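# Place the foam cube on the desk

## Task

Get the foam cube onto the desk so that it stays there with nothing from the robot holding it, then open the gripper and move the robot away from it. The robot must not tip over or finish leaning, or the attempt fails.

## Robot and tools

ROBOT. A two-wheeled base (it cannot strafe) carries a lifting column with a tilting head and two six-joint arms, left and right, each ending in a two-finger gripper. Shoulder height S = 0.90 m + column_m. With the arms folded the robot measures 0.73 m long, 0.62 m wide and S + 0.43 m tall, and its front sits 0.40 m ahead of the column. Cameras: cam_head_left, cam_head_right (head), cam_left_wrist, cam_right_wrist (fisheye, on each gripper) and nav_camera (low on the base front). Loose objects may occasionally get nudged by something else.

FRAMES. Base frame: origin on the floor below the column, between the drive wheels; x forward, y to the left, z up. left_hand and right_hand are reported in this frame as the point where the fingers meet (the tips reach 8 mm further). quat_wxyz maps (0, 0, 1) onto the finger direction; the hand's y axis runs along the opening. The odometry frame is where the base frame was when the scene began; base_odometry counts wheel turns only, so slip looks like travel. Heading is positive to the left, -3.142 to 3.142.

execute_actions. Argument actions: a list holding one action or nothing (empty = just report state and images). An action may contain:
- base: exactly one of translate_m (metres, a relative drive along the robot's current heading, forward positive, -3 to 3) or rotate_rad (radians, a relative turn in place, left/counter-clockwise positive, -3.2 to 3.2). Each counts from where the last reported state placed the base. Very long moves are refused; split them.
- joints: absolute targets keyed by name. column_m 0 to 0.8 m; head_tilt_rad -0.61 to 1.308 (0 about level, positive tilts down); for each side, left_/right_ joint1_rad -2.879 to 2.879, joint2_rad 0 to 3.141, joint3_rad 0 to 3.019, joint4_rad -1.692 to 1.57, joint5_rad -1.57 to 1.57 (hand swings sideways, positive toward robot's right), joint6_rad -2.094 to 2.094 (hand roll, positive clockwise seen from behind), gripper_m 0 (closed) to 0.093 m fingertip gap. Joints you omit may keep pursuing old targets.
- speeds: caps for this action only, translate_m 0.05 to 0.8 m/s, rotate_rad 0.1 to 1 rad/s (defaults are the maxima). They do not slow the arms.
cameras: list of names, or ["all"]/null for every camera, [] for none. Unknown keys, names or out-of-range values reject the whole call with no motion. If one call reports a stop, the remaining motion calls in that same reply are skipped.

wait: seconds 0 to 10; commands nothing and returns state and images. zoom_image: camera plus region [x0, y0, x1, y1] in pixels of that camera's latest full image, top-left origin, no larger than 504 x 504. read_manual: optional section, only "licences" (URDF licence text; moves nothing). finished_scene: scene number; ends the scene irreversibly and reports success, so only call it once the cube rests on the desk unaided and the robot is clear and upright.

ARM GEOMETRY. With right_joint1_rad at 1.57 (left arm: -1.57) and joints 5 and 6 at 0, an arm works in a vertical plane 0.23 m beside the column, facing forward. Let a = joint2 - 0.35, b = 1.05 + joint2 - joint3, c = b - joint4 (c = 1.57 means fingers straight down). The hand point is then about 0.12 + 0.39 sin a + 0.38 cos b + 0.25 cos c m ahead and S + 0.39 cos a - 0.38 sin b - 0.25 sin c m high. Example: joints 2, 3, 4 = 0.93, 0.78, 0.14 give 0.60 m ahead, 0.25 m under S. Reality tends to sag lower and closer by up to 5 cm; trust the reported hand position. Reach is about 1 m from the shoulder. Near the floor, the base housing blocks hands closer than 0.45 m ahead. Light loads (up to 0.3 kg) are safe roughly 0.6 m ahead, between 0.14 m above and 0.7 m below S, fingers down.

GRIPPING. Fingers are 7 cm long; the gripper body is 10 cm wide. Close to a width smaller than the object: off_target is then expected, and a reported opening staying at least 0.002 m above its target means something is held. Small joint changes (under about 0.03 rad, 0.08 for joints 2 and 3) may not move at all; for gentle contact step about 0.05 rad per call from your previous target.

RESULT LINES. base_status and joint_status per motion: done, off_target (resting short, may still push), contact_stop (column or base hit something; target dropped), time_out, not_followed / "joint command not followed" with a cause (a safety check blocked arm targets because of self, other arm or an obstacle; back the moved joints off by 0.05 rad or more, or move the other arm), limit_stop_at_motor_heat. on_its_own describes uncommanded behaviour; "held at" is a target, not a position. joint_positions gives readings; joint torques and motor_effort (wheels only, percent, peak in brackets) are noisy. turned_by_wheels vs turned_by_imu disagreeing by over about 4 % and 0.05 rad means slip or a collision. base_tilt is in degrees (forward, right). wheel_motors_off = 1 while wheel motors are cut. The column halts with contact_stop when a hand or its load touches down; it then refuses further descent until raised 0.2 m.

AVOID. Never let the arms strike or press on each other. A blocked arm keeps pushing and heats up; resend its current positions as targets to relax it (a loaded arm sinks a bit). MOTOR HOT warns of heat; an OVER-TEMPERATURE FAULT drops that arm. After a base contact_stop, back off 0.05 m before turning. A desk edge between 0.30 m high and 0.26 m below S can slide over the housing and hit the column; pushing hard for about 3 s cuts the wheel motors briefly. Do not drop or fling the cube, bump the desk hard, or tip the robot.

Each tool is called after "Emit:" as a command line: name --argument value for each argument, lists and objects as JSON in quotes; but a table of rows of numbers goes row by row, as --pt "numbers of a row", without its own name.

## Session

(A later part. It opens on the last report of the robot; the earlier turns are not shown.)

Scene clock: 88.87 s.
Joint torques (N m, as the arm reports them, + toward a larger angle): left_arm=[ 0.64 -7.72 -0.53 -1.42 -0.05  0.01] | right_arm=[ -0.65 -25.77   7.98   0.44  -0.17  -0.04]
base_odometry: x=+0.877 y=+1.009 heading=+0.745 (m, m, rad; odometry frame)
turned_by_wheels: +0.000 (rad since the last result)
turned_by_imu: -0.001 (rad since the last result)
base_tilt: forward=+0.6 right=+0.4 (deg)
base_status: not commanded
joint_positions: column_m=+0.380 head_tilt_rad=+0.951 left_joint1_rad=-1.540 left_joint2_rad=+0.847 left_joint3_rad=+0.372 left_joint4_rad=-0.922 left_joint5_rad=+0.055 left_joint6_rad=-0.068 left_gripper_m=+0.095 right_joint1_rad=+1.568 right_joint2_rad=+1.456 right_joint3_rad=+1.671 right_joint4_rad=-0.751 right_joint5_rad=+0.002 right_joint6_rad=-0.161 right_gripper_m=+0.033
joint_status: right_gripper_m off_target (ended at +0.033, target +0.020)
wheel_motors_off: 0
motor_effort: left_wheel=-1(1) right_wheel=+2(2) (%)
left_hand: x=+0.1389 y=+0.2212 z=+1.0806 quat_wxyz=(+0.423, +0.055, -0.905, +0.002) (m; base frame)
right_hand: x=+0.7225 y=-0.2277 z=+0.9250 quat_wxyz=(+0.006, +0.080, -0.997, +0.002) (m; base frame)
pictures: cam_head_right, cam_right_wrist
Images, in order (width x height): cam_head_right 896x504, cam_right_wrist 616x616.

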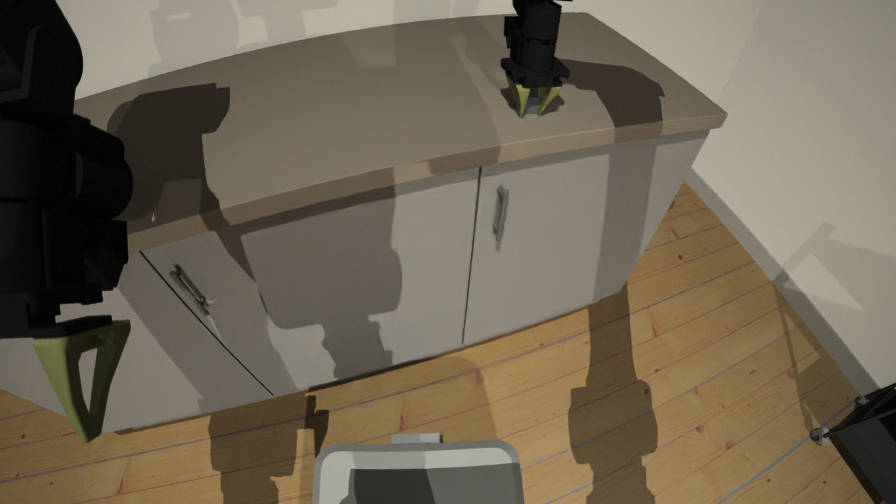

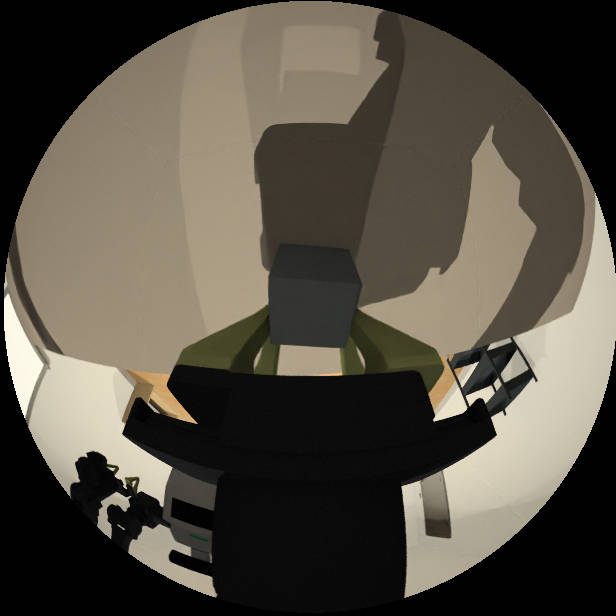

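Emit:
execute_actions --actions '[{"joints": {"right_gripper_m": 0.075}}]' --cameras '[]'

Emit:
execute_actions --actions '[{"base": {"translate_m": 0.017}, "joints": {"right_joint6_rad": -0.11}}]' --cameras '["cam_right_wrist"]'

Emit:
execute_actions --actions '[{"joints": {"right_gripper_m": 0.02}}]' --cameras '["cam_head_right", "cam_right_wrist"]'

Scene clock: 98.40 s.
Joint torques (N m, as the arm reports them, + toward a larger angle): left_arm=[ 0.59 -7.64 -0.53 -1.41 -0.05  0.01] | right_arm=[ -0.62 -25.73   8.05   0.47  -0.17  -0.04]
base_odometry: x=+0.877 y=+1.009 heading=+0.745 (m, m, rad; odometry frame)
turned_by_wheels: +0.000 (rad since the last result)
turned_by_imu: -0.002 (rad since the last result)
base_tilt: forward=+0.7 right=+0.4 (deg)
base_status: not commanded
joint_positions: column_m=+0.380 head_tilt_rad=+0.951 left_joint1_rad=-1.540 left_joint2_rad=+0.847 left_joint3_rad=+0.372 left_joint4_rad=-0.922 left_joint5_rad=+0.055 left_joint6_rad=-0.068 left_gripper_m=+0.095 right_joint1_rad=+1.568 right_joint2_rad=+1.456 right_joint3_rad=+1.671 right_joint4_rad=-0.751 right_joint5_rad=+0.002 right_joint6_rad=-0.161 right_gripper_m=+0.075
joint_status: all done
wheel_motors_off: 0
motor_effort: left_wheel=-1(1) right_wheel=+2(2) (%)
left_hand: x=+0.1389 y=+0.2212 z=+1.0806 quat_wxyz=(+0.423, +0.055, -0.905, +0.002) (m; base frame)
right_hand: x=+0.7225 y=-0.2277 z=+0.9250 quat_wxyz=(+0.006, +0.080, -0.997, +0.002) (m; base frame)
pictures: none
No camera images: the call's "cameras" was empty. Leave "cameras" out to get every camera's image.

Scene clock: 99.37 s.
Joint torques (N m, as the arm reports them, + toward a larger angle): left_arm=[ 0.58 -7.53 -0.49 -1.41 -0.05  0.01] | right_arm=[ -0.65 -26.07   7.89   0.51  -0.16   0.12]
base_odometry: x=+0.889 y=+1.021 heading=+0.744 (m, m, rad; odometry frame)
turned_by_wheels: -0.001 (rad since the last result)
turned_by_imu: -0.001 (rad since the last result)
base_tilt: forward=+0.5 right=+0.5 (deg)
base_status: done
joint_positions: column_m=+0.380 head_tilt_rad=+0.952 left_joint1_rad=-1.540 left_joint2_rad=+0.847 left_joint3_rad=+0.371 left_joint4_rad=-0.922 left_joint5_rad=+0.055 left_joint6_rad=-0.068 left_gripper_m=+0.095 right_joint1_rad=+1.568 right_joint2_rad=+1.456 right_joint3_rad=+1.671 right_joint4_rad=-0.752 right_joint5_rad=+0.002 right_joint6_rad=-0.116 right_gripper_m=+0.075
joint_status: all done
wheel_motors_off: 0
motor_effort: left_wheel=+0(36) right_wheel=+1(30) (%)
left_hand: x=+0.1383 y=+0.2212 z=+1.0808 quat_wxyz=(+0.423, +0.055, -0.904, +0.002) (m; base frame)
right_hand: x=+0.7223 y=-0.2277 z=+0.9251 quat_wxyz=(+0.007, +0.057, -0.998, +0.002) (m; base frame)
pictures: cam_right_wrist
Images, in order (width x height): cam_right_wrist 616x616.

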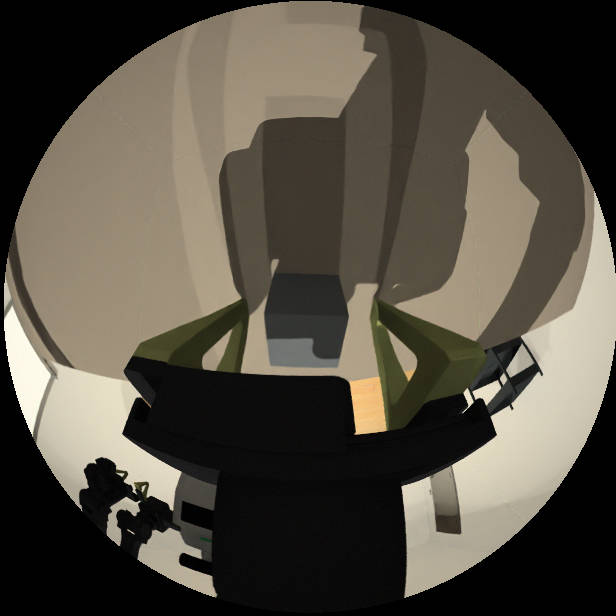

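Scene clock: 99.97 s.
Joint torques (N m, as the arm reports them, + toward a larger angle): left_arm=[ 0.61 -7.51 -0.46 -1.44 -0.05  0.  ] | right_arm=[ -0.66 -25.83   7.93   0.49  -0.16   0.12]
base_odometry: x=+0.889 y=+1.021 heading=+0.744 (m, m, rad; odometry frame)
turned_by_wheels: +0.000 (rad since the last result)
turned_by_imu: +0.000 (rad since the last result)
base_tilt: forward=+0.5 right=+0.5 (deg)
base_status: not commanded
joint_positions: column_m=+0.380 head_tilt_rad=+0.952 left_joint1_rad=-1.540 left_joint2_rad=+0.847 left_joint3_rad=+0.371 left_joint4_rad=-0.922 left_joint5_rad=+0.055 left_joint6_rad=-0.068 left_gripper_m=+0.095 right_joint1_rad=+1.568 right_joint2_rad=+1.456 right_joint3_rad=+1.671 right_joint4_rad=-0.752 right_joint5_rad=+0.002 right_joint6_rad=-0.116 right_gripper_m=+0.034
joint_status: right_gripper_m off_target (ended at +0.034, target +0.020)
wheel_motors_off: 0
motor_effort: left_wheel=-1(1) right_wheel=+1(1) (%)
left_hand: x=+0.1383 y=+0.2212 z=+1.0808 quat_wxyz=(+0.423, +0.055, -0.904, +0.002) (m; base frame)
right_hand: x=+0.7223 y=-0.2277 z=+0.9251 quat_wxyz=(+0.007, +0.057, -0.998, +0.002) (m; base frame)
pictures: cam_head_right, cam_right_wrist
Images, in order (width x height): cam_head_right 896x504, cam_right_wrist 616x616.

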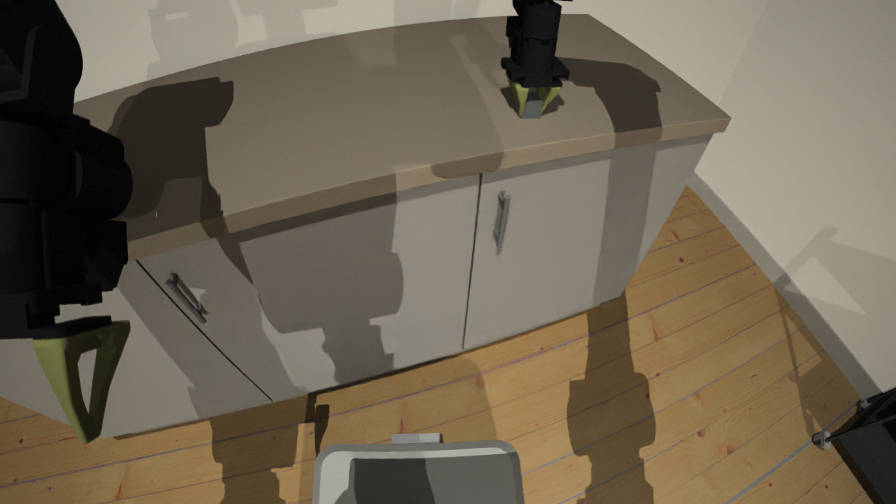

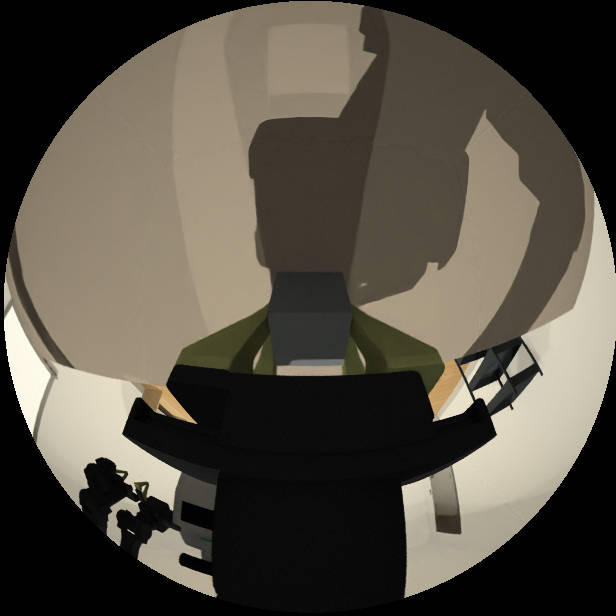

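Emit:
execute_actions --actions '[{"joints": {"column_m": 0.42}}]' --cameras '["cam_right_wrist"]'

Emit:
execute_actions --actions '[{"base": {"translate_m": -0.6}, "joints": {"column_m": 0.47, "head_tilt_rad": 0.65}}]' --cameras '["cam_right_wrist"]'

Emit:
execute_actions --actions '[{"base": {"rotate_rad": -2.7}}]' --cameras '["cam_head_left", "cam_head_right", "cam_right_wrist", "nav_camera"]'

Scene clock: 115.27 s.
Joint torques (N m, as the arm reports them, + toward a larger angle): left_arm=[ 0.55 -7.6  -0.4  -1.41 -0.05  0.  ] | right_arm=[ -0.64 -25.8    7.92   0.49  -0.16   0.12]
base_odometry: x=+0.889 y=+1.021 heading=+0.744 (m, m, rad; odometry frame)
turned_by_wheels: +0.000 (rad since the last result)
turned_by_imu: -0.002 (rad since the last result)
base_tilt: forward=+0.6 right=+0.5 (deg)
base_status: not commanded
joint_positions: column_m=+0.420 head_tilt_rad=+0.952 left_joint1_rad=-1.540 left_joint2_rad=+0.847 left_joint3_rad=+0.371 left_joint4_rad=-0.922 left_joint5_rad=+0.055 left_joint6_rad=-0.068 left_gripper_m=+0.095 right_joint1_rad=+1.568 right_joint2_rad=+1.456 right_joint3_rad=+1.671 right_joint4_rad=-0.752 right_joint5_rad=+0.002 right_joint6_rad=-0.116 right_gripper_m=+0.034
joint_status: all done
wheel_motors_off: 0
motor_effort: left_wheel=-1(1) right_wheel=+1(1) (%)
left_hand: x=+0.1383 y=+0.2212 z=+1.1207 quat_wxyz=(+0.423, +0.055, -0.904, +0.002) (m; base frame)
right_hand: x=+0.7223 y=-0.2277 z=+0.9650 quat_wxyz=(+0.007, +0.057, -0.998, +0.002) (m; base frame)
pictures: cam_right_wrist
Images, in order (width x height): cam_right_wrist 616x616.

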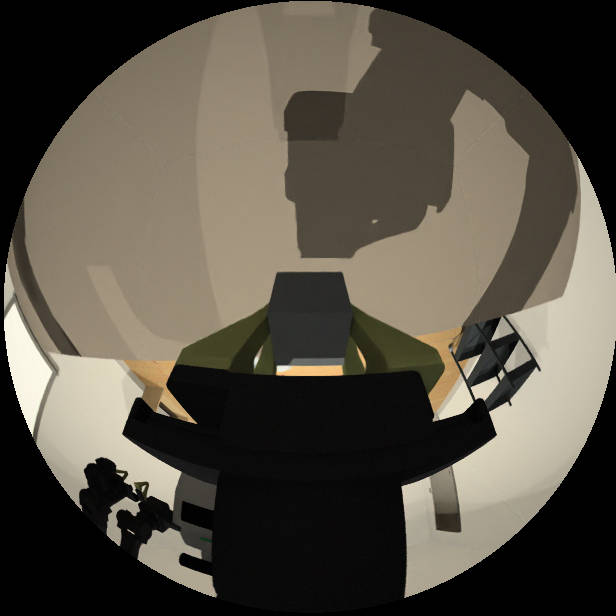

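Scene clock: 117.97 s.
Joint torques (N m, as the arm reports them, + toward a larger angle): left_arm=[ 0.55 -7.44 -0.27 -1.46 -0.04  0.01] | right_arm=[ -0.61 -25.83   7.94   0.56  -0.16   0.12]
base_odometry: x=+0.448 y=+0.614 heading=+0.743 (m, m, rad; odometry frame)
turned_by_wheels: -0.001 (rad since the last result)
turned_by_imu: -0.003 (rad since the last result)
base_tilt: forward=+0.6 right=+0.3 (deg)
base_status: done
joint_positions: column_m=+0.470 head_tilt_rad=+0.667 left_joint1_rad=-1.540 left_joint2_rad=+0.846 left_joint3_rad=+0.367 left_joint4_rad=-0.922 left_joint5_rad=+0.055 left_joint6_rad=-0.068 left_gripper_m=+0.095 right_joint1_rad=+1.568 right_joint2_rad=+1.456 right_joint3_rad=+1.671 right_joint4_rad=-0.754 right_joint5_rad=+0.002 right_joint6_rad=-0.116 right_gripper_m=+0.034
joint_status: all done
wheel_motors_off: 0
motor_effort: left_wheel=+0(41) right_wheel=+0(51) (%)
left_hand: x=+0.1368 y=+0.2212 z=+1.1712 quat_wxyz=(+0.425, +0.055, -0.904, +0.002) (m; base frame)
right_hand: x=+0.7221 y=-0.2274 z=+1.0152 quat_wxyz=(+0.007, +0.057, -0.998, +0.002) (m; base frame)
pictures: cam_right_wrist
Images, in order (width x height): cam_right_wrist 616x616.

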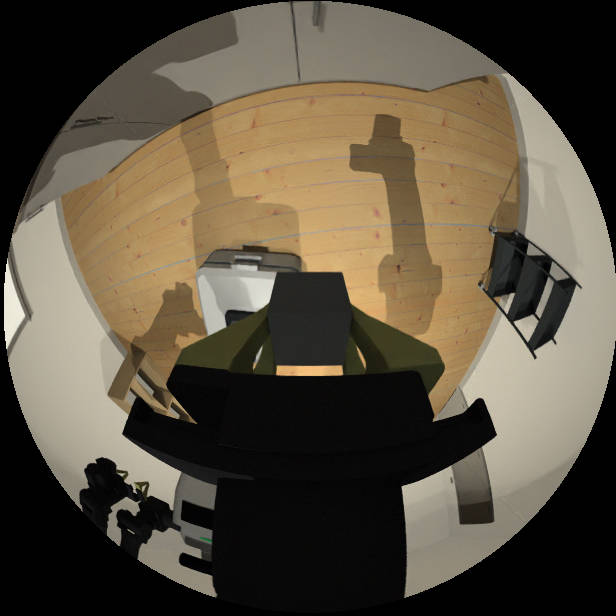

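Scene clock: 122.20 s.
Joint torques (N m, as the arm reports them, + toward a larger angle): left_arm=[ 0.54 -7.51 -0.41 -1.42 -0.05  0.01] | right_arm=[ -0.4  -25.87   7.93   0.54  -0.16   0.12]
base_odometry: x=+0.448 y=+0.614 heading=-1.956 (m, m, rad; odometry frame)
turned_by_wheels: -2.699 (rad since the last result)
turned_by_imu: -2.672 (rad since the last result)
base_tilt: forward=+0.6 right=+0.4 (deg)
base_status: done
joint_positions: column_m=+0.470 head_tilt_rad=+0.667 left_joint1_rad=-1.540 left_joint2_rad=+0.846 left_joint3_rad=+0.370 left_joint4_rad=-0.922 left_joint5_rad=+0.055 left_joint6_rad=-0.068 left_gripper_m=+0.095 right_joint1_rad=+1.564 right_joint2_rad=+1.456 right_joint3_rad=+1.671 right_joint4_rad=-0.754 right_joint5_rad=+0.002 right_joint6_rad=-0.116 right_gripper_m=+0.034
joint_status: not commanded
wheel_motors_off: 0
motor_effort: left_wheel=+3(43) right_wheel=-3(43) (%)
left_hand: x=+0.1380 y=+0.2212 z=+1.1708 quat_wxyz=(+0.424, +0.055, -0.904, +0.002) (m; base frame)
right_hand: x=+0.7221 y=-0.2303 z=+1.0152 quat_wxyz=(+0.008, +0.056, -0.998, +0.004) (m; base frame)
pictures: cam_head_left, cam_head_right, cam_right_wrist, nav_camera
Images, in order (width x height): cam_head_left 896x504, cam_head_right 896x504, cam_right_wrist 616x616, nav_camera 896x504.

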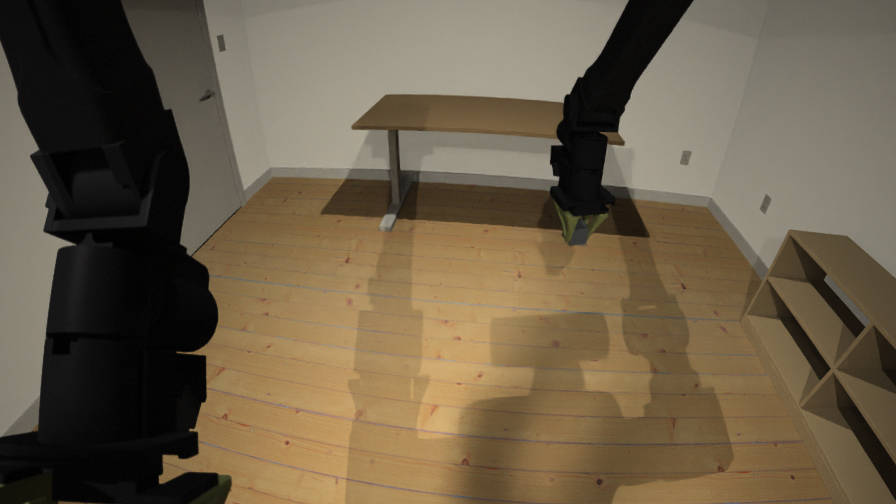

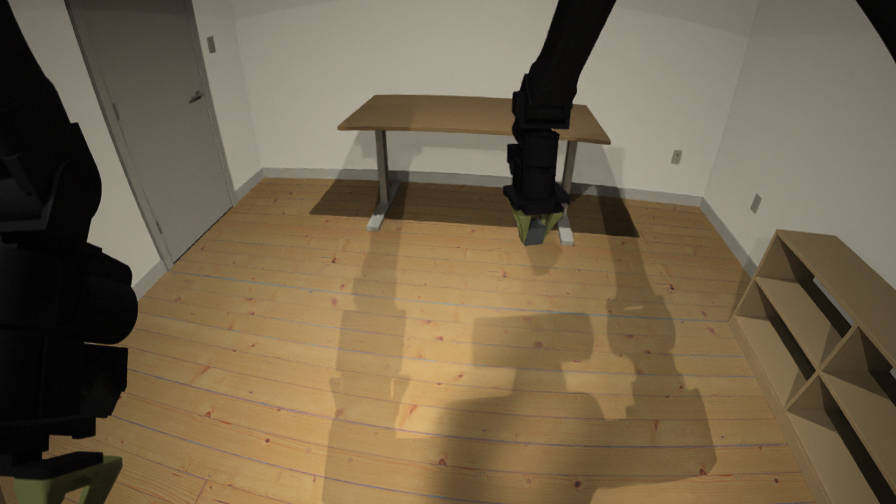

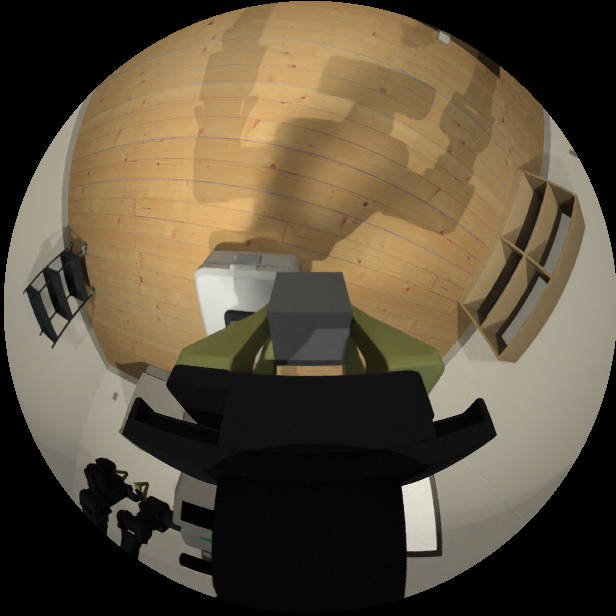

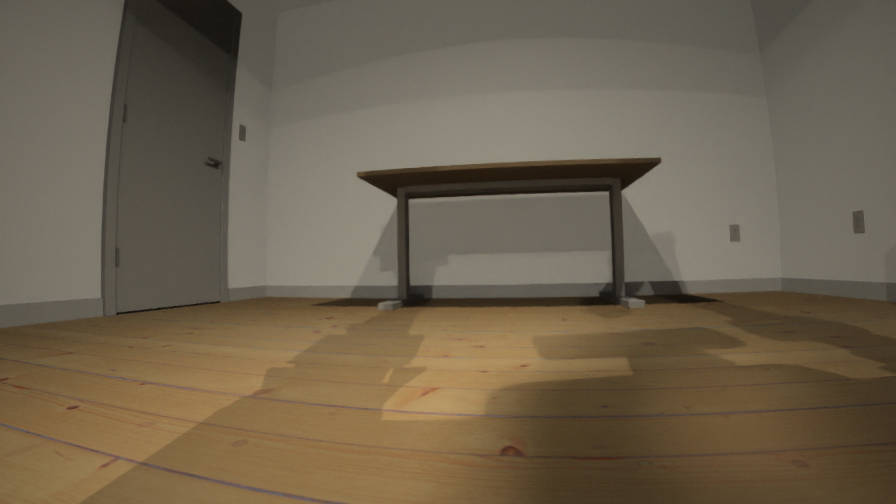

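Emit:
execute_actions --actions '[{"base": {"translate_m": 1.45}, "joints": {"column_m": 0.33, "head_tilt_rad": 0.8}}]' --cameras '["cam_head_left", "cam_head_right", "cam_right_wrist", "nav_camera"]'

Scene clock: 132.03 s.
Joint torques (N m, as the arm reports them, + toward a larger angle): left_arm=[ 0.61 -7.5  -0.39 -1.4  -0.05  0.  ] | right_arm=[ -0.26 -25.84   7.91   0.55  -0.16   0.12]
base_odometry: x=-0.098 y=-0.729 heading=-1.957 (m, m, rad; odometry frame)
turned_by_wheels: -0.001 (rad since the last result)
turned_by_imu: -0.002 (rad since the last result)
base_tilt: forward=+0.6 right=+0.3 (deg)
base_status: done
joint_positions: column_m=+0.330 head_tilt_rad=+0.803 left_joint1_rad=-1.540 left_joint2_rad=+0.846 left_joint3_rad=+0.370 left_joint4_rad=-0.922 left_joint5_rad=+0.055 left_joint6_rad=-0.068 left_gripper_m=+0.095 right_joint1_rad=+1.564 right_joint2_rad=+1.456 right_joint3_rad=+1.671 right_joint4_rad=-0.754 right_joint5_rad=+0.002 right_joint6_rad=-0.116 right_gripper_m=+0.034
joint_status: all done
wheel_motors_off: 0
motor_effort: left_wheel=+0(43) right_wheel=+0(44) (%)
left_hand: x=+0.1383 y=+0.2212 z=+1.0309 quat_wxyz=(+0.423, +0.055, -0.904, +0.002) (m; base frame)
right_hand: x=+0.7221 y=-0.2301 z=+0.8754 quat_wxyz=(+0.008, +0.056, -0.998, +0.003) (m; base frame)
pictures: cam_head_left, cam_head_right, cam_right_wrist, nav_camera
Images, in order (width x height): cam_head_left 896x504, cam_head_right 896x504, cam_right_wrist 616x616, nav_camera 896x504.

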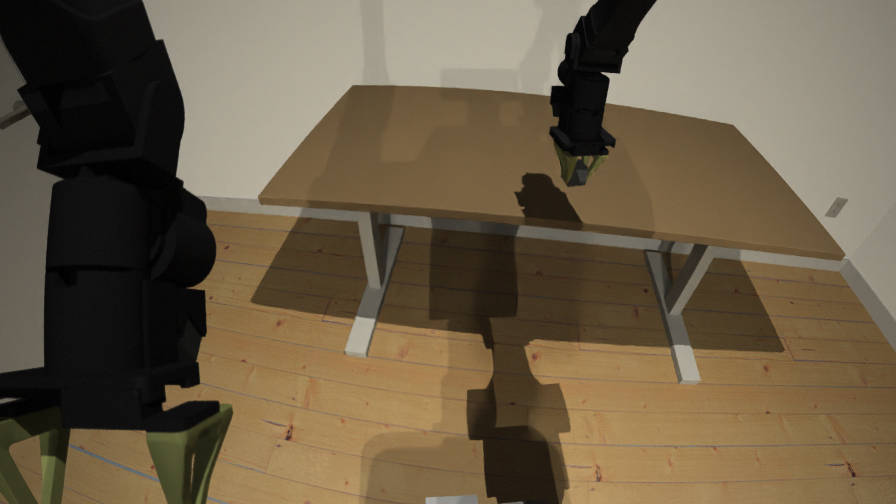

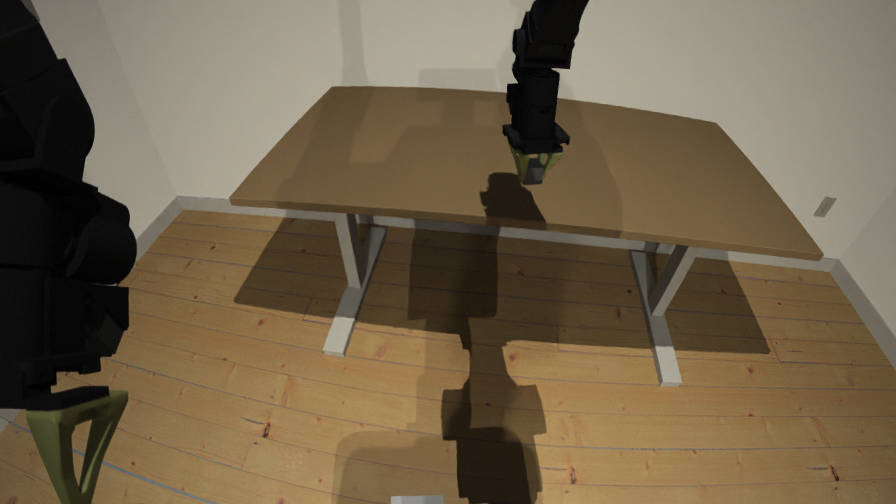

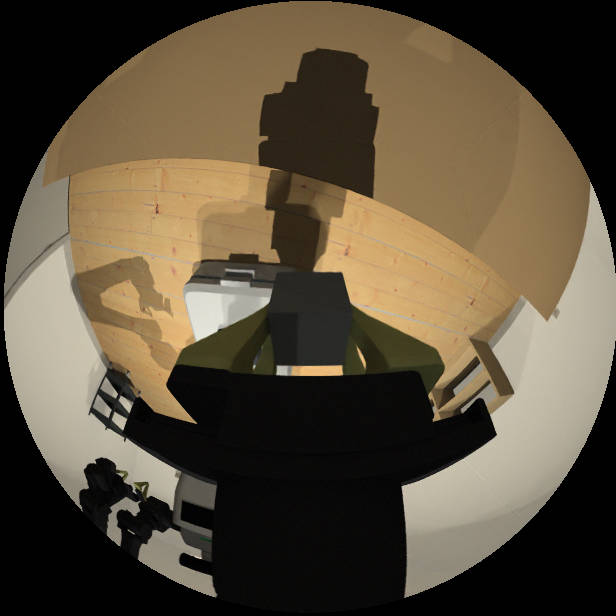

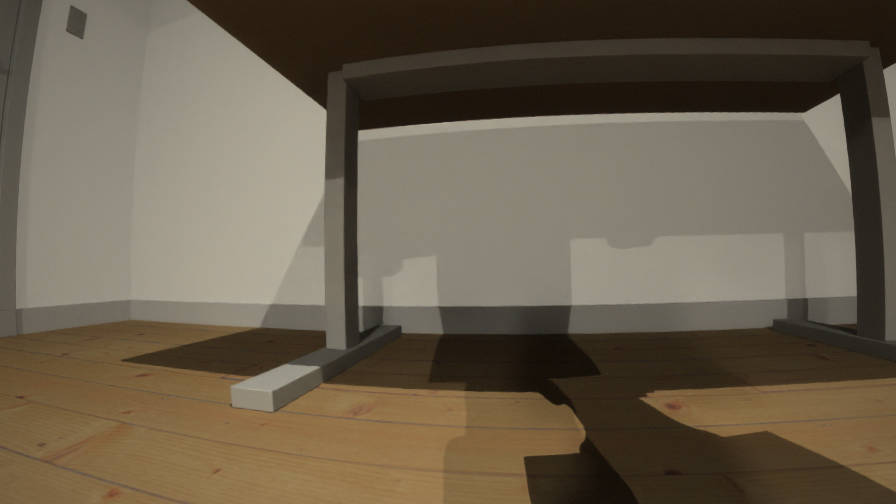

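Emit:
execute_actions --actions '[{"base": {"translate_m": 0.28}, "joints": {"column_m": 0.28}}]' --cameras '["cam_head_left", "cam_head_right", "cam_right_wrist"]'

Scene clock: 142.20 s.
Joint torques (N m, as the arm reports them, + toward a larger angle): left_arm=[ 0.53 -7.62 -0.52 -1.44 -0.05  0.01] | right_arm=[ -0.4  -25.86   7.9    0.55  -0.16   0.12]
base_odometry: x=-0.203 y=-0.989 heading=-1.958 (m, m, rad; odometry frame)
turned_by_wheels: -0.001 (rad since the last result)
turned_by_imu: -0.003 (rad since the last result)
base_tilt: forward=+0.7 right=+0.4 (deg)
base_status: done
joint_positions: column_m=+0.280 head_tilt_rad=+0.803 left_joint1_rad=-1.540 left_joint2_rad=+0.846 left_joint3_rad=+0.371 left_joint4_rad=-0.922 left_joint5_rad=+0.055 left_joint6_rad=-0.068 left_gripper_m=+0.095 right_joint1_rad=+1.564 right_joint2_rad=+1.456 right_joint3_rad=+1.671 right_joint4_rad=-0.754 right_joint5_rad=+0.002 right_joint6_rad=-0.116 right_gripper_m=+0.034
joint_status: all done
wheel_motors_off: 0
motor_effort: left_wheel=+0(32) right_wheel=+1(32) (%)
left_hand: x=+0.1387 y=+0.2212 z=+0.9808 quat_wxyz=(+0.423, +0.055, -0.905, +0.002) (m; base frame)
right_hand: x=+0.7222 y=-0.2301 z=+0.8255 quat_wxyz=(+0.008, +0.056, -0.998, +0.003) (m; base frame)
pictures: cam_head_left, cam_head_right, cam_right_wrist
Images, in order (width x height): cam_head_left 896x504, cam_head_right 896x504, cam_right_wrist 616x616.

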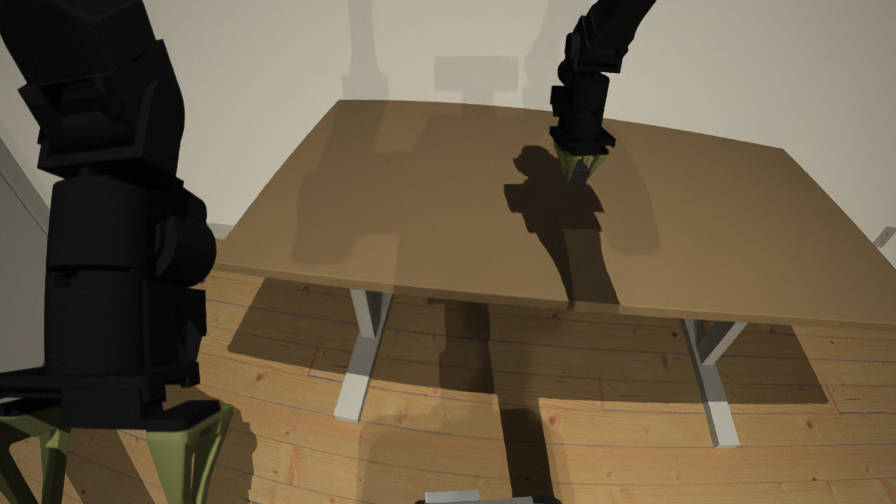

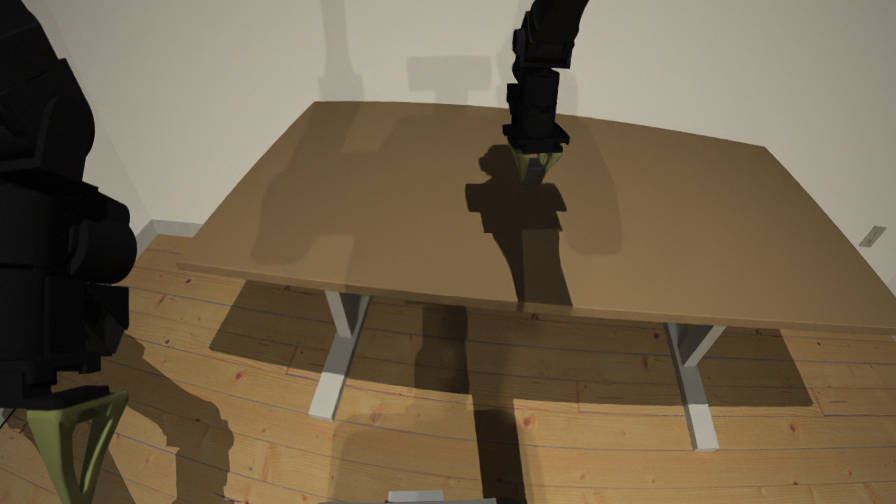

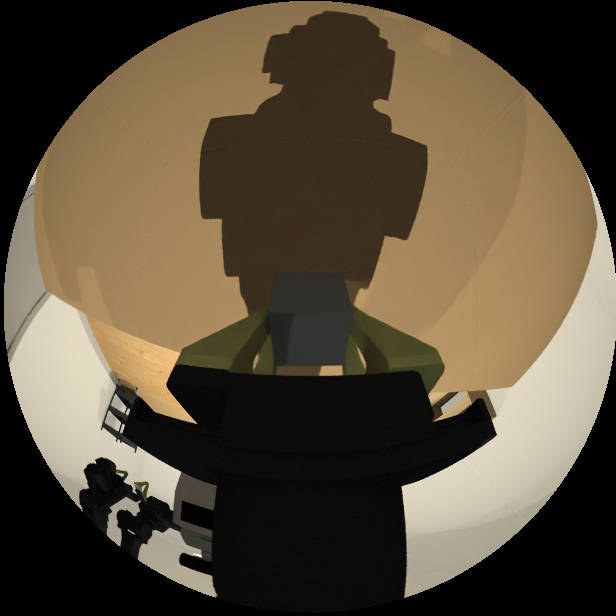

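Emit:
execute_actions --actions '[{"joints": {"column_m": 0.225}}]' --cameras '["cam_head_left", "cam_head_right", "cam_right_wrist"]'

Scene clock: 158.80 s.
Joint torques (N m, as the arm reports them, + toward a larger angle): left_arm=[ 0.61 -7.47 -0.45 -1.4  -0.05  0.01] | right_arm=[ -0.42 -25.52   7.96   0.58  -0.16   0.12]
base_odometry: x=-0.203 y=-0.989 heading=-1.958 (m, m, rad; odometry frame)
turned_by_wheels: +0.000 (rad since the last result)
turned_by_imu: -0.002 (rad since the last result)
base_tilt: forward=+0.6 right=+0.5 (deg)
base_status: not commanded
joint_positions: column_m=+0.225 head_tilt_rad=+0.803 left_joint1_rad=-1.540 left_joint2_rad=+0.846 left_joint3_rad=+0.371 left_joint4_rad=-0.922 left_joint5_rad=+0.055 left_joint6_rad=-0.068 left_gripper_m=+0.095 right_joint1_rad=+1.564 right_joint2_rad=+1.456 right_joint3_rad=+1.671 right_joint4_rad=-0.754 right_joint5_rad=+0.002 right_joint6_rad=-0.116 right_gripper_m=+0.034
joint_status: all done
wheel_motors_off: 0
motor_effort: left_wheel=+0(1) right_wheel=+1(1) (%)
left_hand: x=+0.1387 y=+0.2212 z=+0.9258 quat_wxyz=(+0.423, +0.055, -0.905, +0.002) (m; base frame)
right_hand: x=+0.7222 y=-0.2301 z=+0.7705 quat_wxyz=(+0.008, +0.056, -0.998, +0.003) (m; base frame)
pictures: cam_head_left, cam_head_right, cam_right_wrist
Images, in order (width x height): cam_head_left 896x504, cam_head_right 896x504, cam_right_wrist 616x616.

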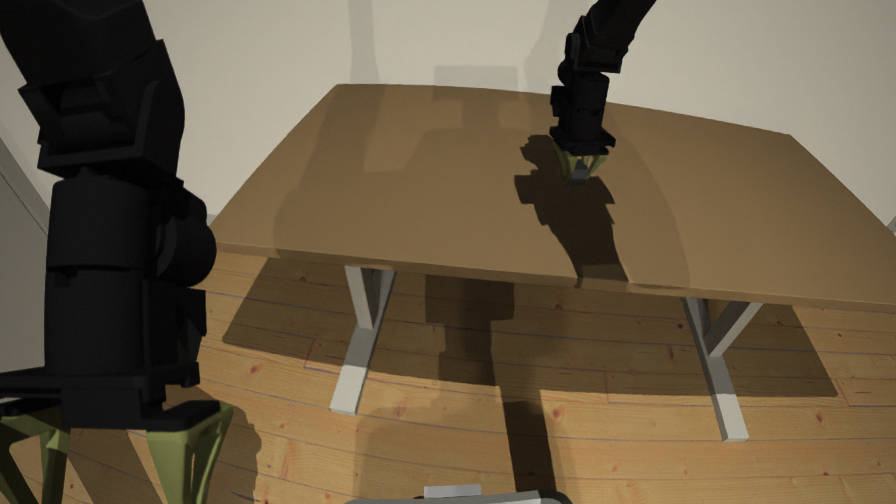

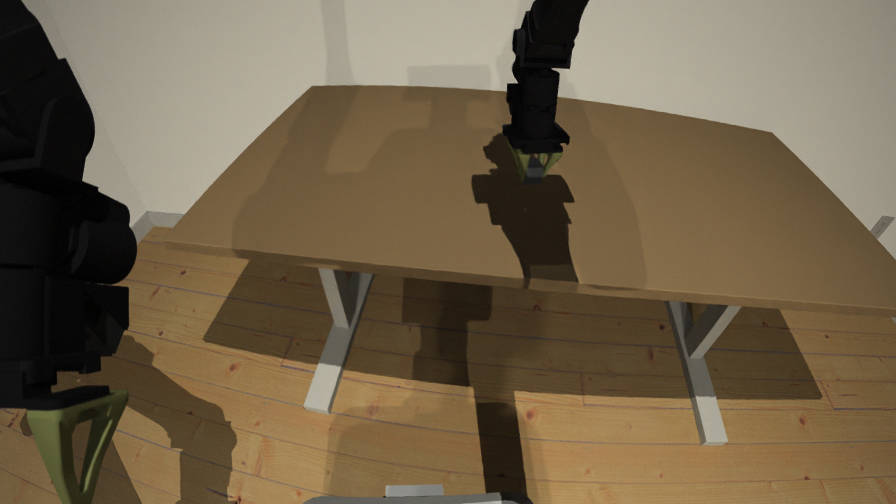

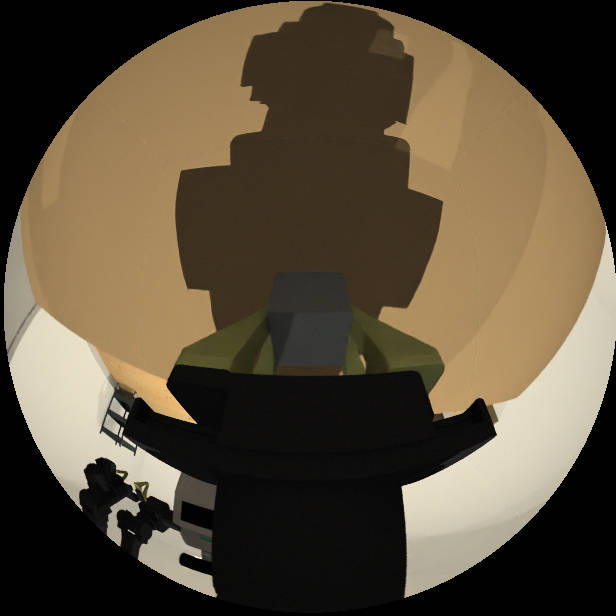

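Emit:
zoom_image --camera "cam_head_right" --region '[460, 110, 600, 220]'

Emit:
execute_actions --actions '[{"joints": {"column_m": 0.21}}]' --cameras '["cam_head_right", "cam_right_wrist"]'

Region (460, 110, 600, 220) of cam_head_right's 896x504 image, scaled by 3.600, with more detail than that image has; it fills the top 396 rows of this view, and the rest is white.

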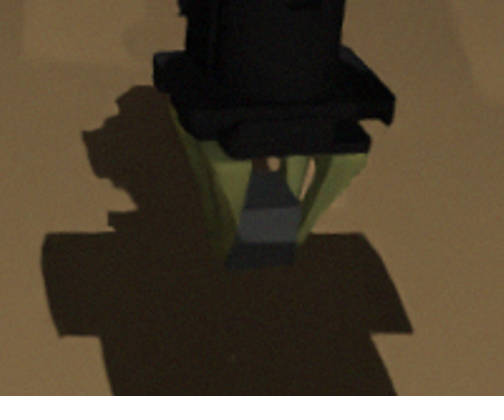

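Scene clock: 166.27 s.
Joint torques (N m, as the arm reports them, + toward a larger angle): left_arm=[ 0.64 -7.5  -0.47 -1.41 -0.05  0.01] | right_arm=[ -0.43 -25.78   7.89   0.53  -0.16   0.12]
base_odometry: x=-0.203 y=-0.989 heading=-1.958 (m, m, rad; odometry frame)
turned_by_wheels: +0.000 (rad since the last result)
turned_by_imu: -0.002 (rad since the last result)
base_tilt: forward=+0.6 right=+0.4 (deg)
base_status: not commanded
joint_positions: column_m=+0.210 head_tilt_rad=+0.803 left_joint1_rad=-1.540 left_joint2_rad=+0.846 left_joint3_rad=+0.371 left_joint4_rad=-0.922 left_joint5_rad=+0.055 left_joint6_rad=-0.068 left_gripper_m=+0.095 right_joint1_rad=+1.564 right_joint2_rad=+1.456 right_joint3_rad=+1.671 right_joint4_rad=-0.754 right_joint5_rad=+0.002 right_joint6_rad=-0.116 right_gripper_m=+0.034
joint_status: all done
wheel_motors_off: 0
motor_effort: left_wheel=-1(1) right_wheel=+1(2) (%)
left_hand: x=+0.1387 y=+0.2212 z=+0.9108 quat_wxyz=(+0.423, +0.055, -0.905, +0.002) (m; base frame)
right_hand: x=+0.7222 y=-0.2301 z=+0.7555 quat_wxyz=(+0.008, +0.056, -0.998, +0.003) (m; base frame)
pictures: cam_head_right, cam_right_wrist
Images, in order (width x height): cam_head_right 896x504, cam_right_wrist 616x616.

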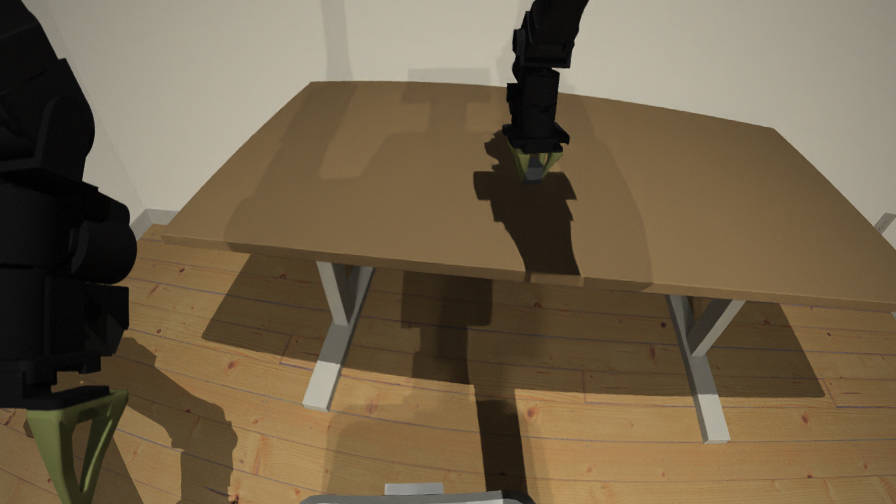

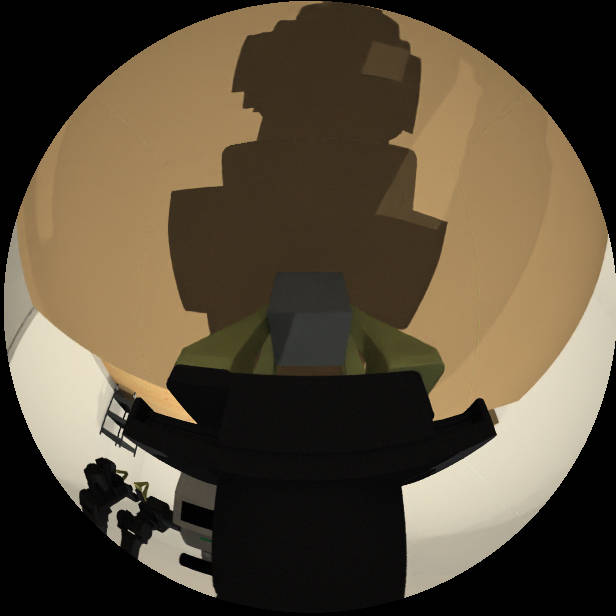

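Emit:
execute_actions --actions '[{"joints": {"column_m": 0.195}}]' --cameras '["cam_right_wrist"]'

Scene clock: 169.40 s.
Joint torques (N m, as the arm reports them, + toward a larger angle): left_arm=[ 0.57 -7.45 -0.46 -1.41 -0.05  0.01] | right_arm=[ -0.42 -25.85   7.9    0.55  -0.16   0.12]
base_odometry: x=-0.203 y=-0.989 heading=-1.958 (m, m, rad; odometry frame)
turned_by_wheels: +0.000 (rad since the last result)
turned_by_imu: -0.001 (rad since the last result)
base_tilt: forward=+0.7 right=+0.4 (deg)
base_status: not commanded
joint_positions: column_m=+0.195 head_tilt_rad=+0.803 left_joint1_rad=-1.540 left_joint2_rad=+0.846 left_joint3_rad=+0.371 left_joint4_rad=-0.922 left_joint5_rad=+0.055 left_joint6_rad=-0.068 left_gripper_m=+0.095 right_joint1_rad=+1.564 right_joint2_rad=+1.456 right_joint3_rad=+1.671 right_joint4_rad=-0.754 right_joint5_rad=+0.002 right_joint6_rad=-0.116 right_gripper_m=+0.034
joint_status: all done
wheel_motors_off: 0
motor_effort: left_wheel=-1(1) right_wheel=+1(1) (%)
left_hand: x=+0.1387 y=+0.2212 z=+0.8958 quat_wxyz=(+0.423, +0.055, -0.905, +0.002) (m; base frame)
right_hand: x=+0.7222 y=-0.2301 z=+0.7405 quat_wxyz=(+0.008, +0.056, -0.998, +0.003) (m; base frame)
pictures: cam_right_wrist
Images, in order (width x height): cam_right_wrist 616x616.

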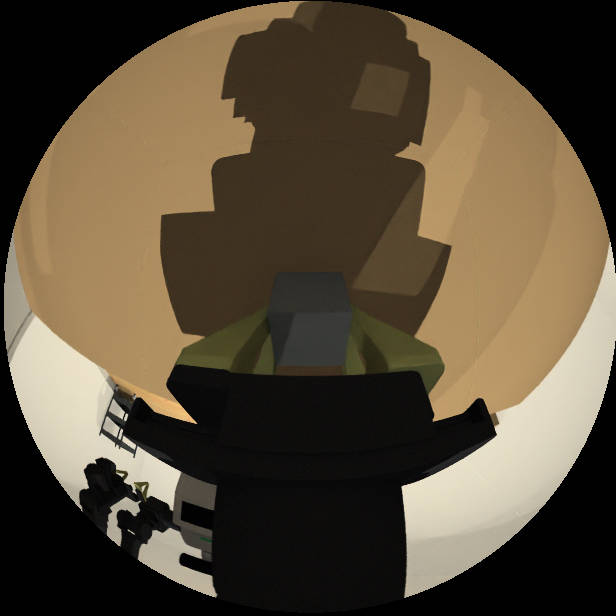

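Emit:
execute_actions --actions '[{"joints": {"column_m": 0.183}}]' --cameras '["cam_right_wrist"]'

Scene clock: 172.60 s.
Joint torques (N m, as the arm reports them, + toward a larger angle): left_arm=[ 0.57 -7.47 -0.46 -1.4  -0.05  0.01] | right_arm=[ -0.39 -24.96   8.01   0.69  -0.15   0.12]
base_odometry: x=-0.203 y=-0.989 heading=-1.958 (m, m, rad; odometry frame)
turned_by_wheels: +0.000 (rad since the last result)
turned_by_imu: -0.001 (rad since the last result)
base_tilt: forward=+0.6 right=+0.5 (deg)
base_status: not commanded
joint_positions: column_m=+0.183 head_tilt_rad=+0.803 left_joint1_rad=-1.540 left_joint2_rad=+0.846 left_joint3_rad=+0.371 left_joint4_rad=-0.922 left_joint5_rad=+0.055 left_joint6_rad=-0.068 left_gripper_m=+0.095 right_joint1_rad=+1.564 right_joint2_rad=+1.446 right_joint3_rad=+1.671 right_joint4_rad=-0.758 right_joint5_rad=+0.002 right_joint6_rad=-0.116 right_gripper_m=+0.034
joint_status: all done
wheel_motors_off: 0
motor_effort: left_wheel=-1(2) right_wheel=+2(3) (%)
left_hand: x=+0.1387 y=+0.2212 z=+0.8838 quat_wxyz=(+0.423, +0.055, -0.905, +0.002) (m; base frame)
right_hand: x=+0.7246 y=-0.2300 z=+0.7344 quat_wxyz=(+0.005, +0.056, -0.998, +0.003) (m; base frame)
pictures: cam_right_wrist
Images, in order (width x height): cam_right_wrist 616x616.

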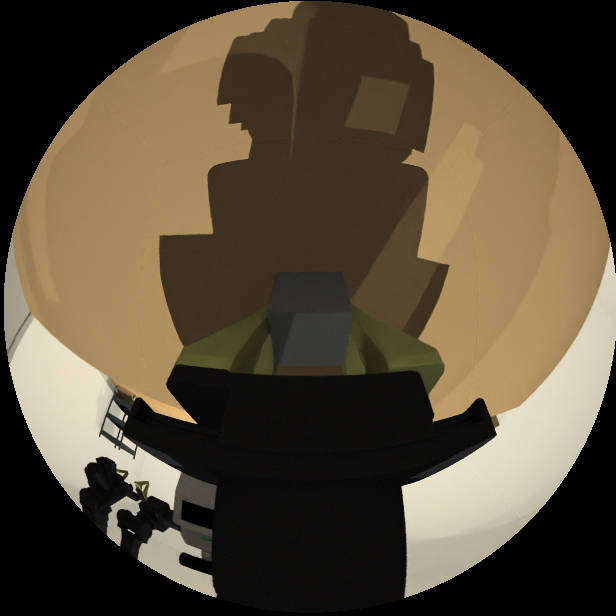

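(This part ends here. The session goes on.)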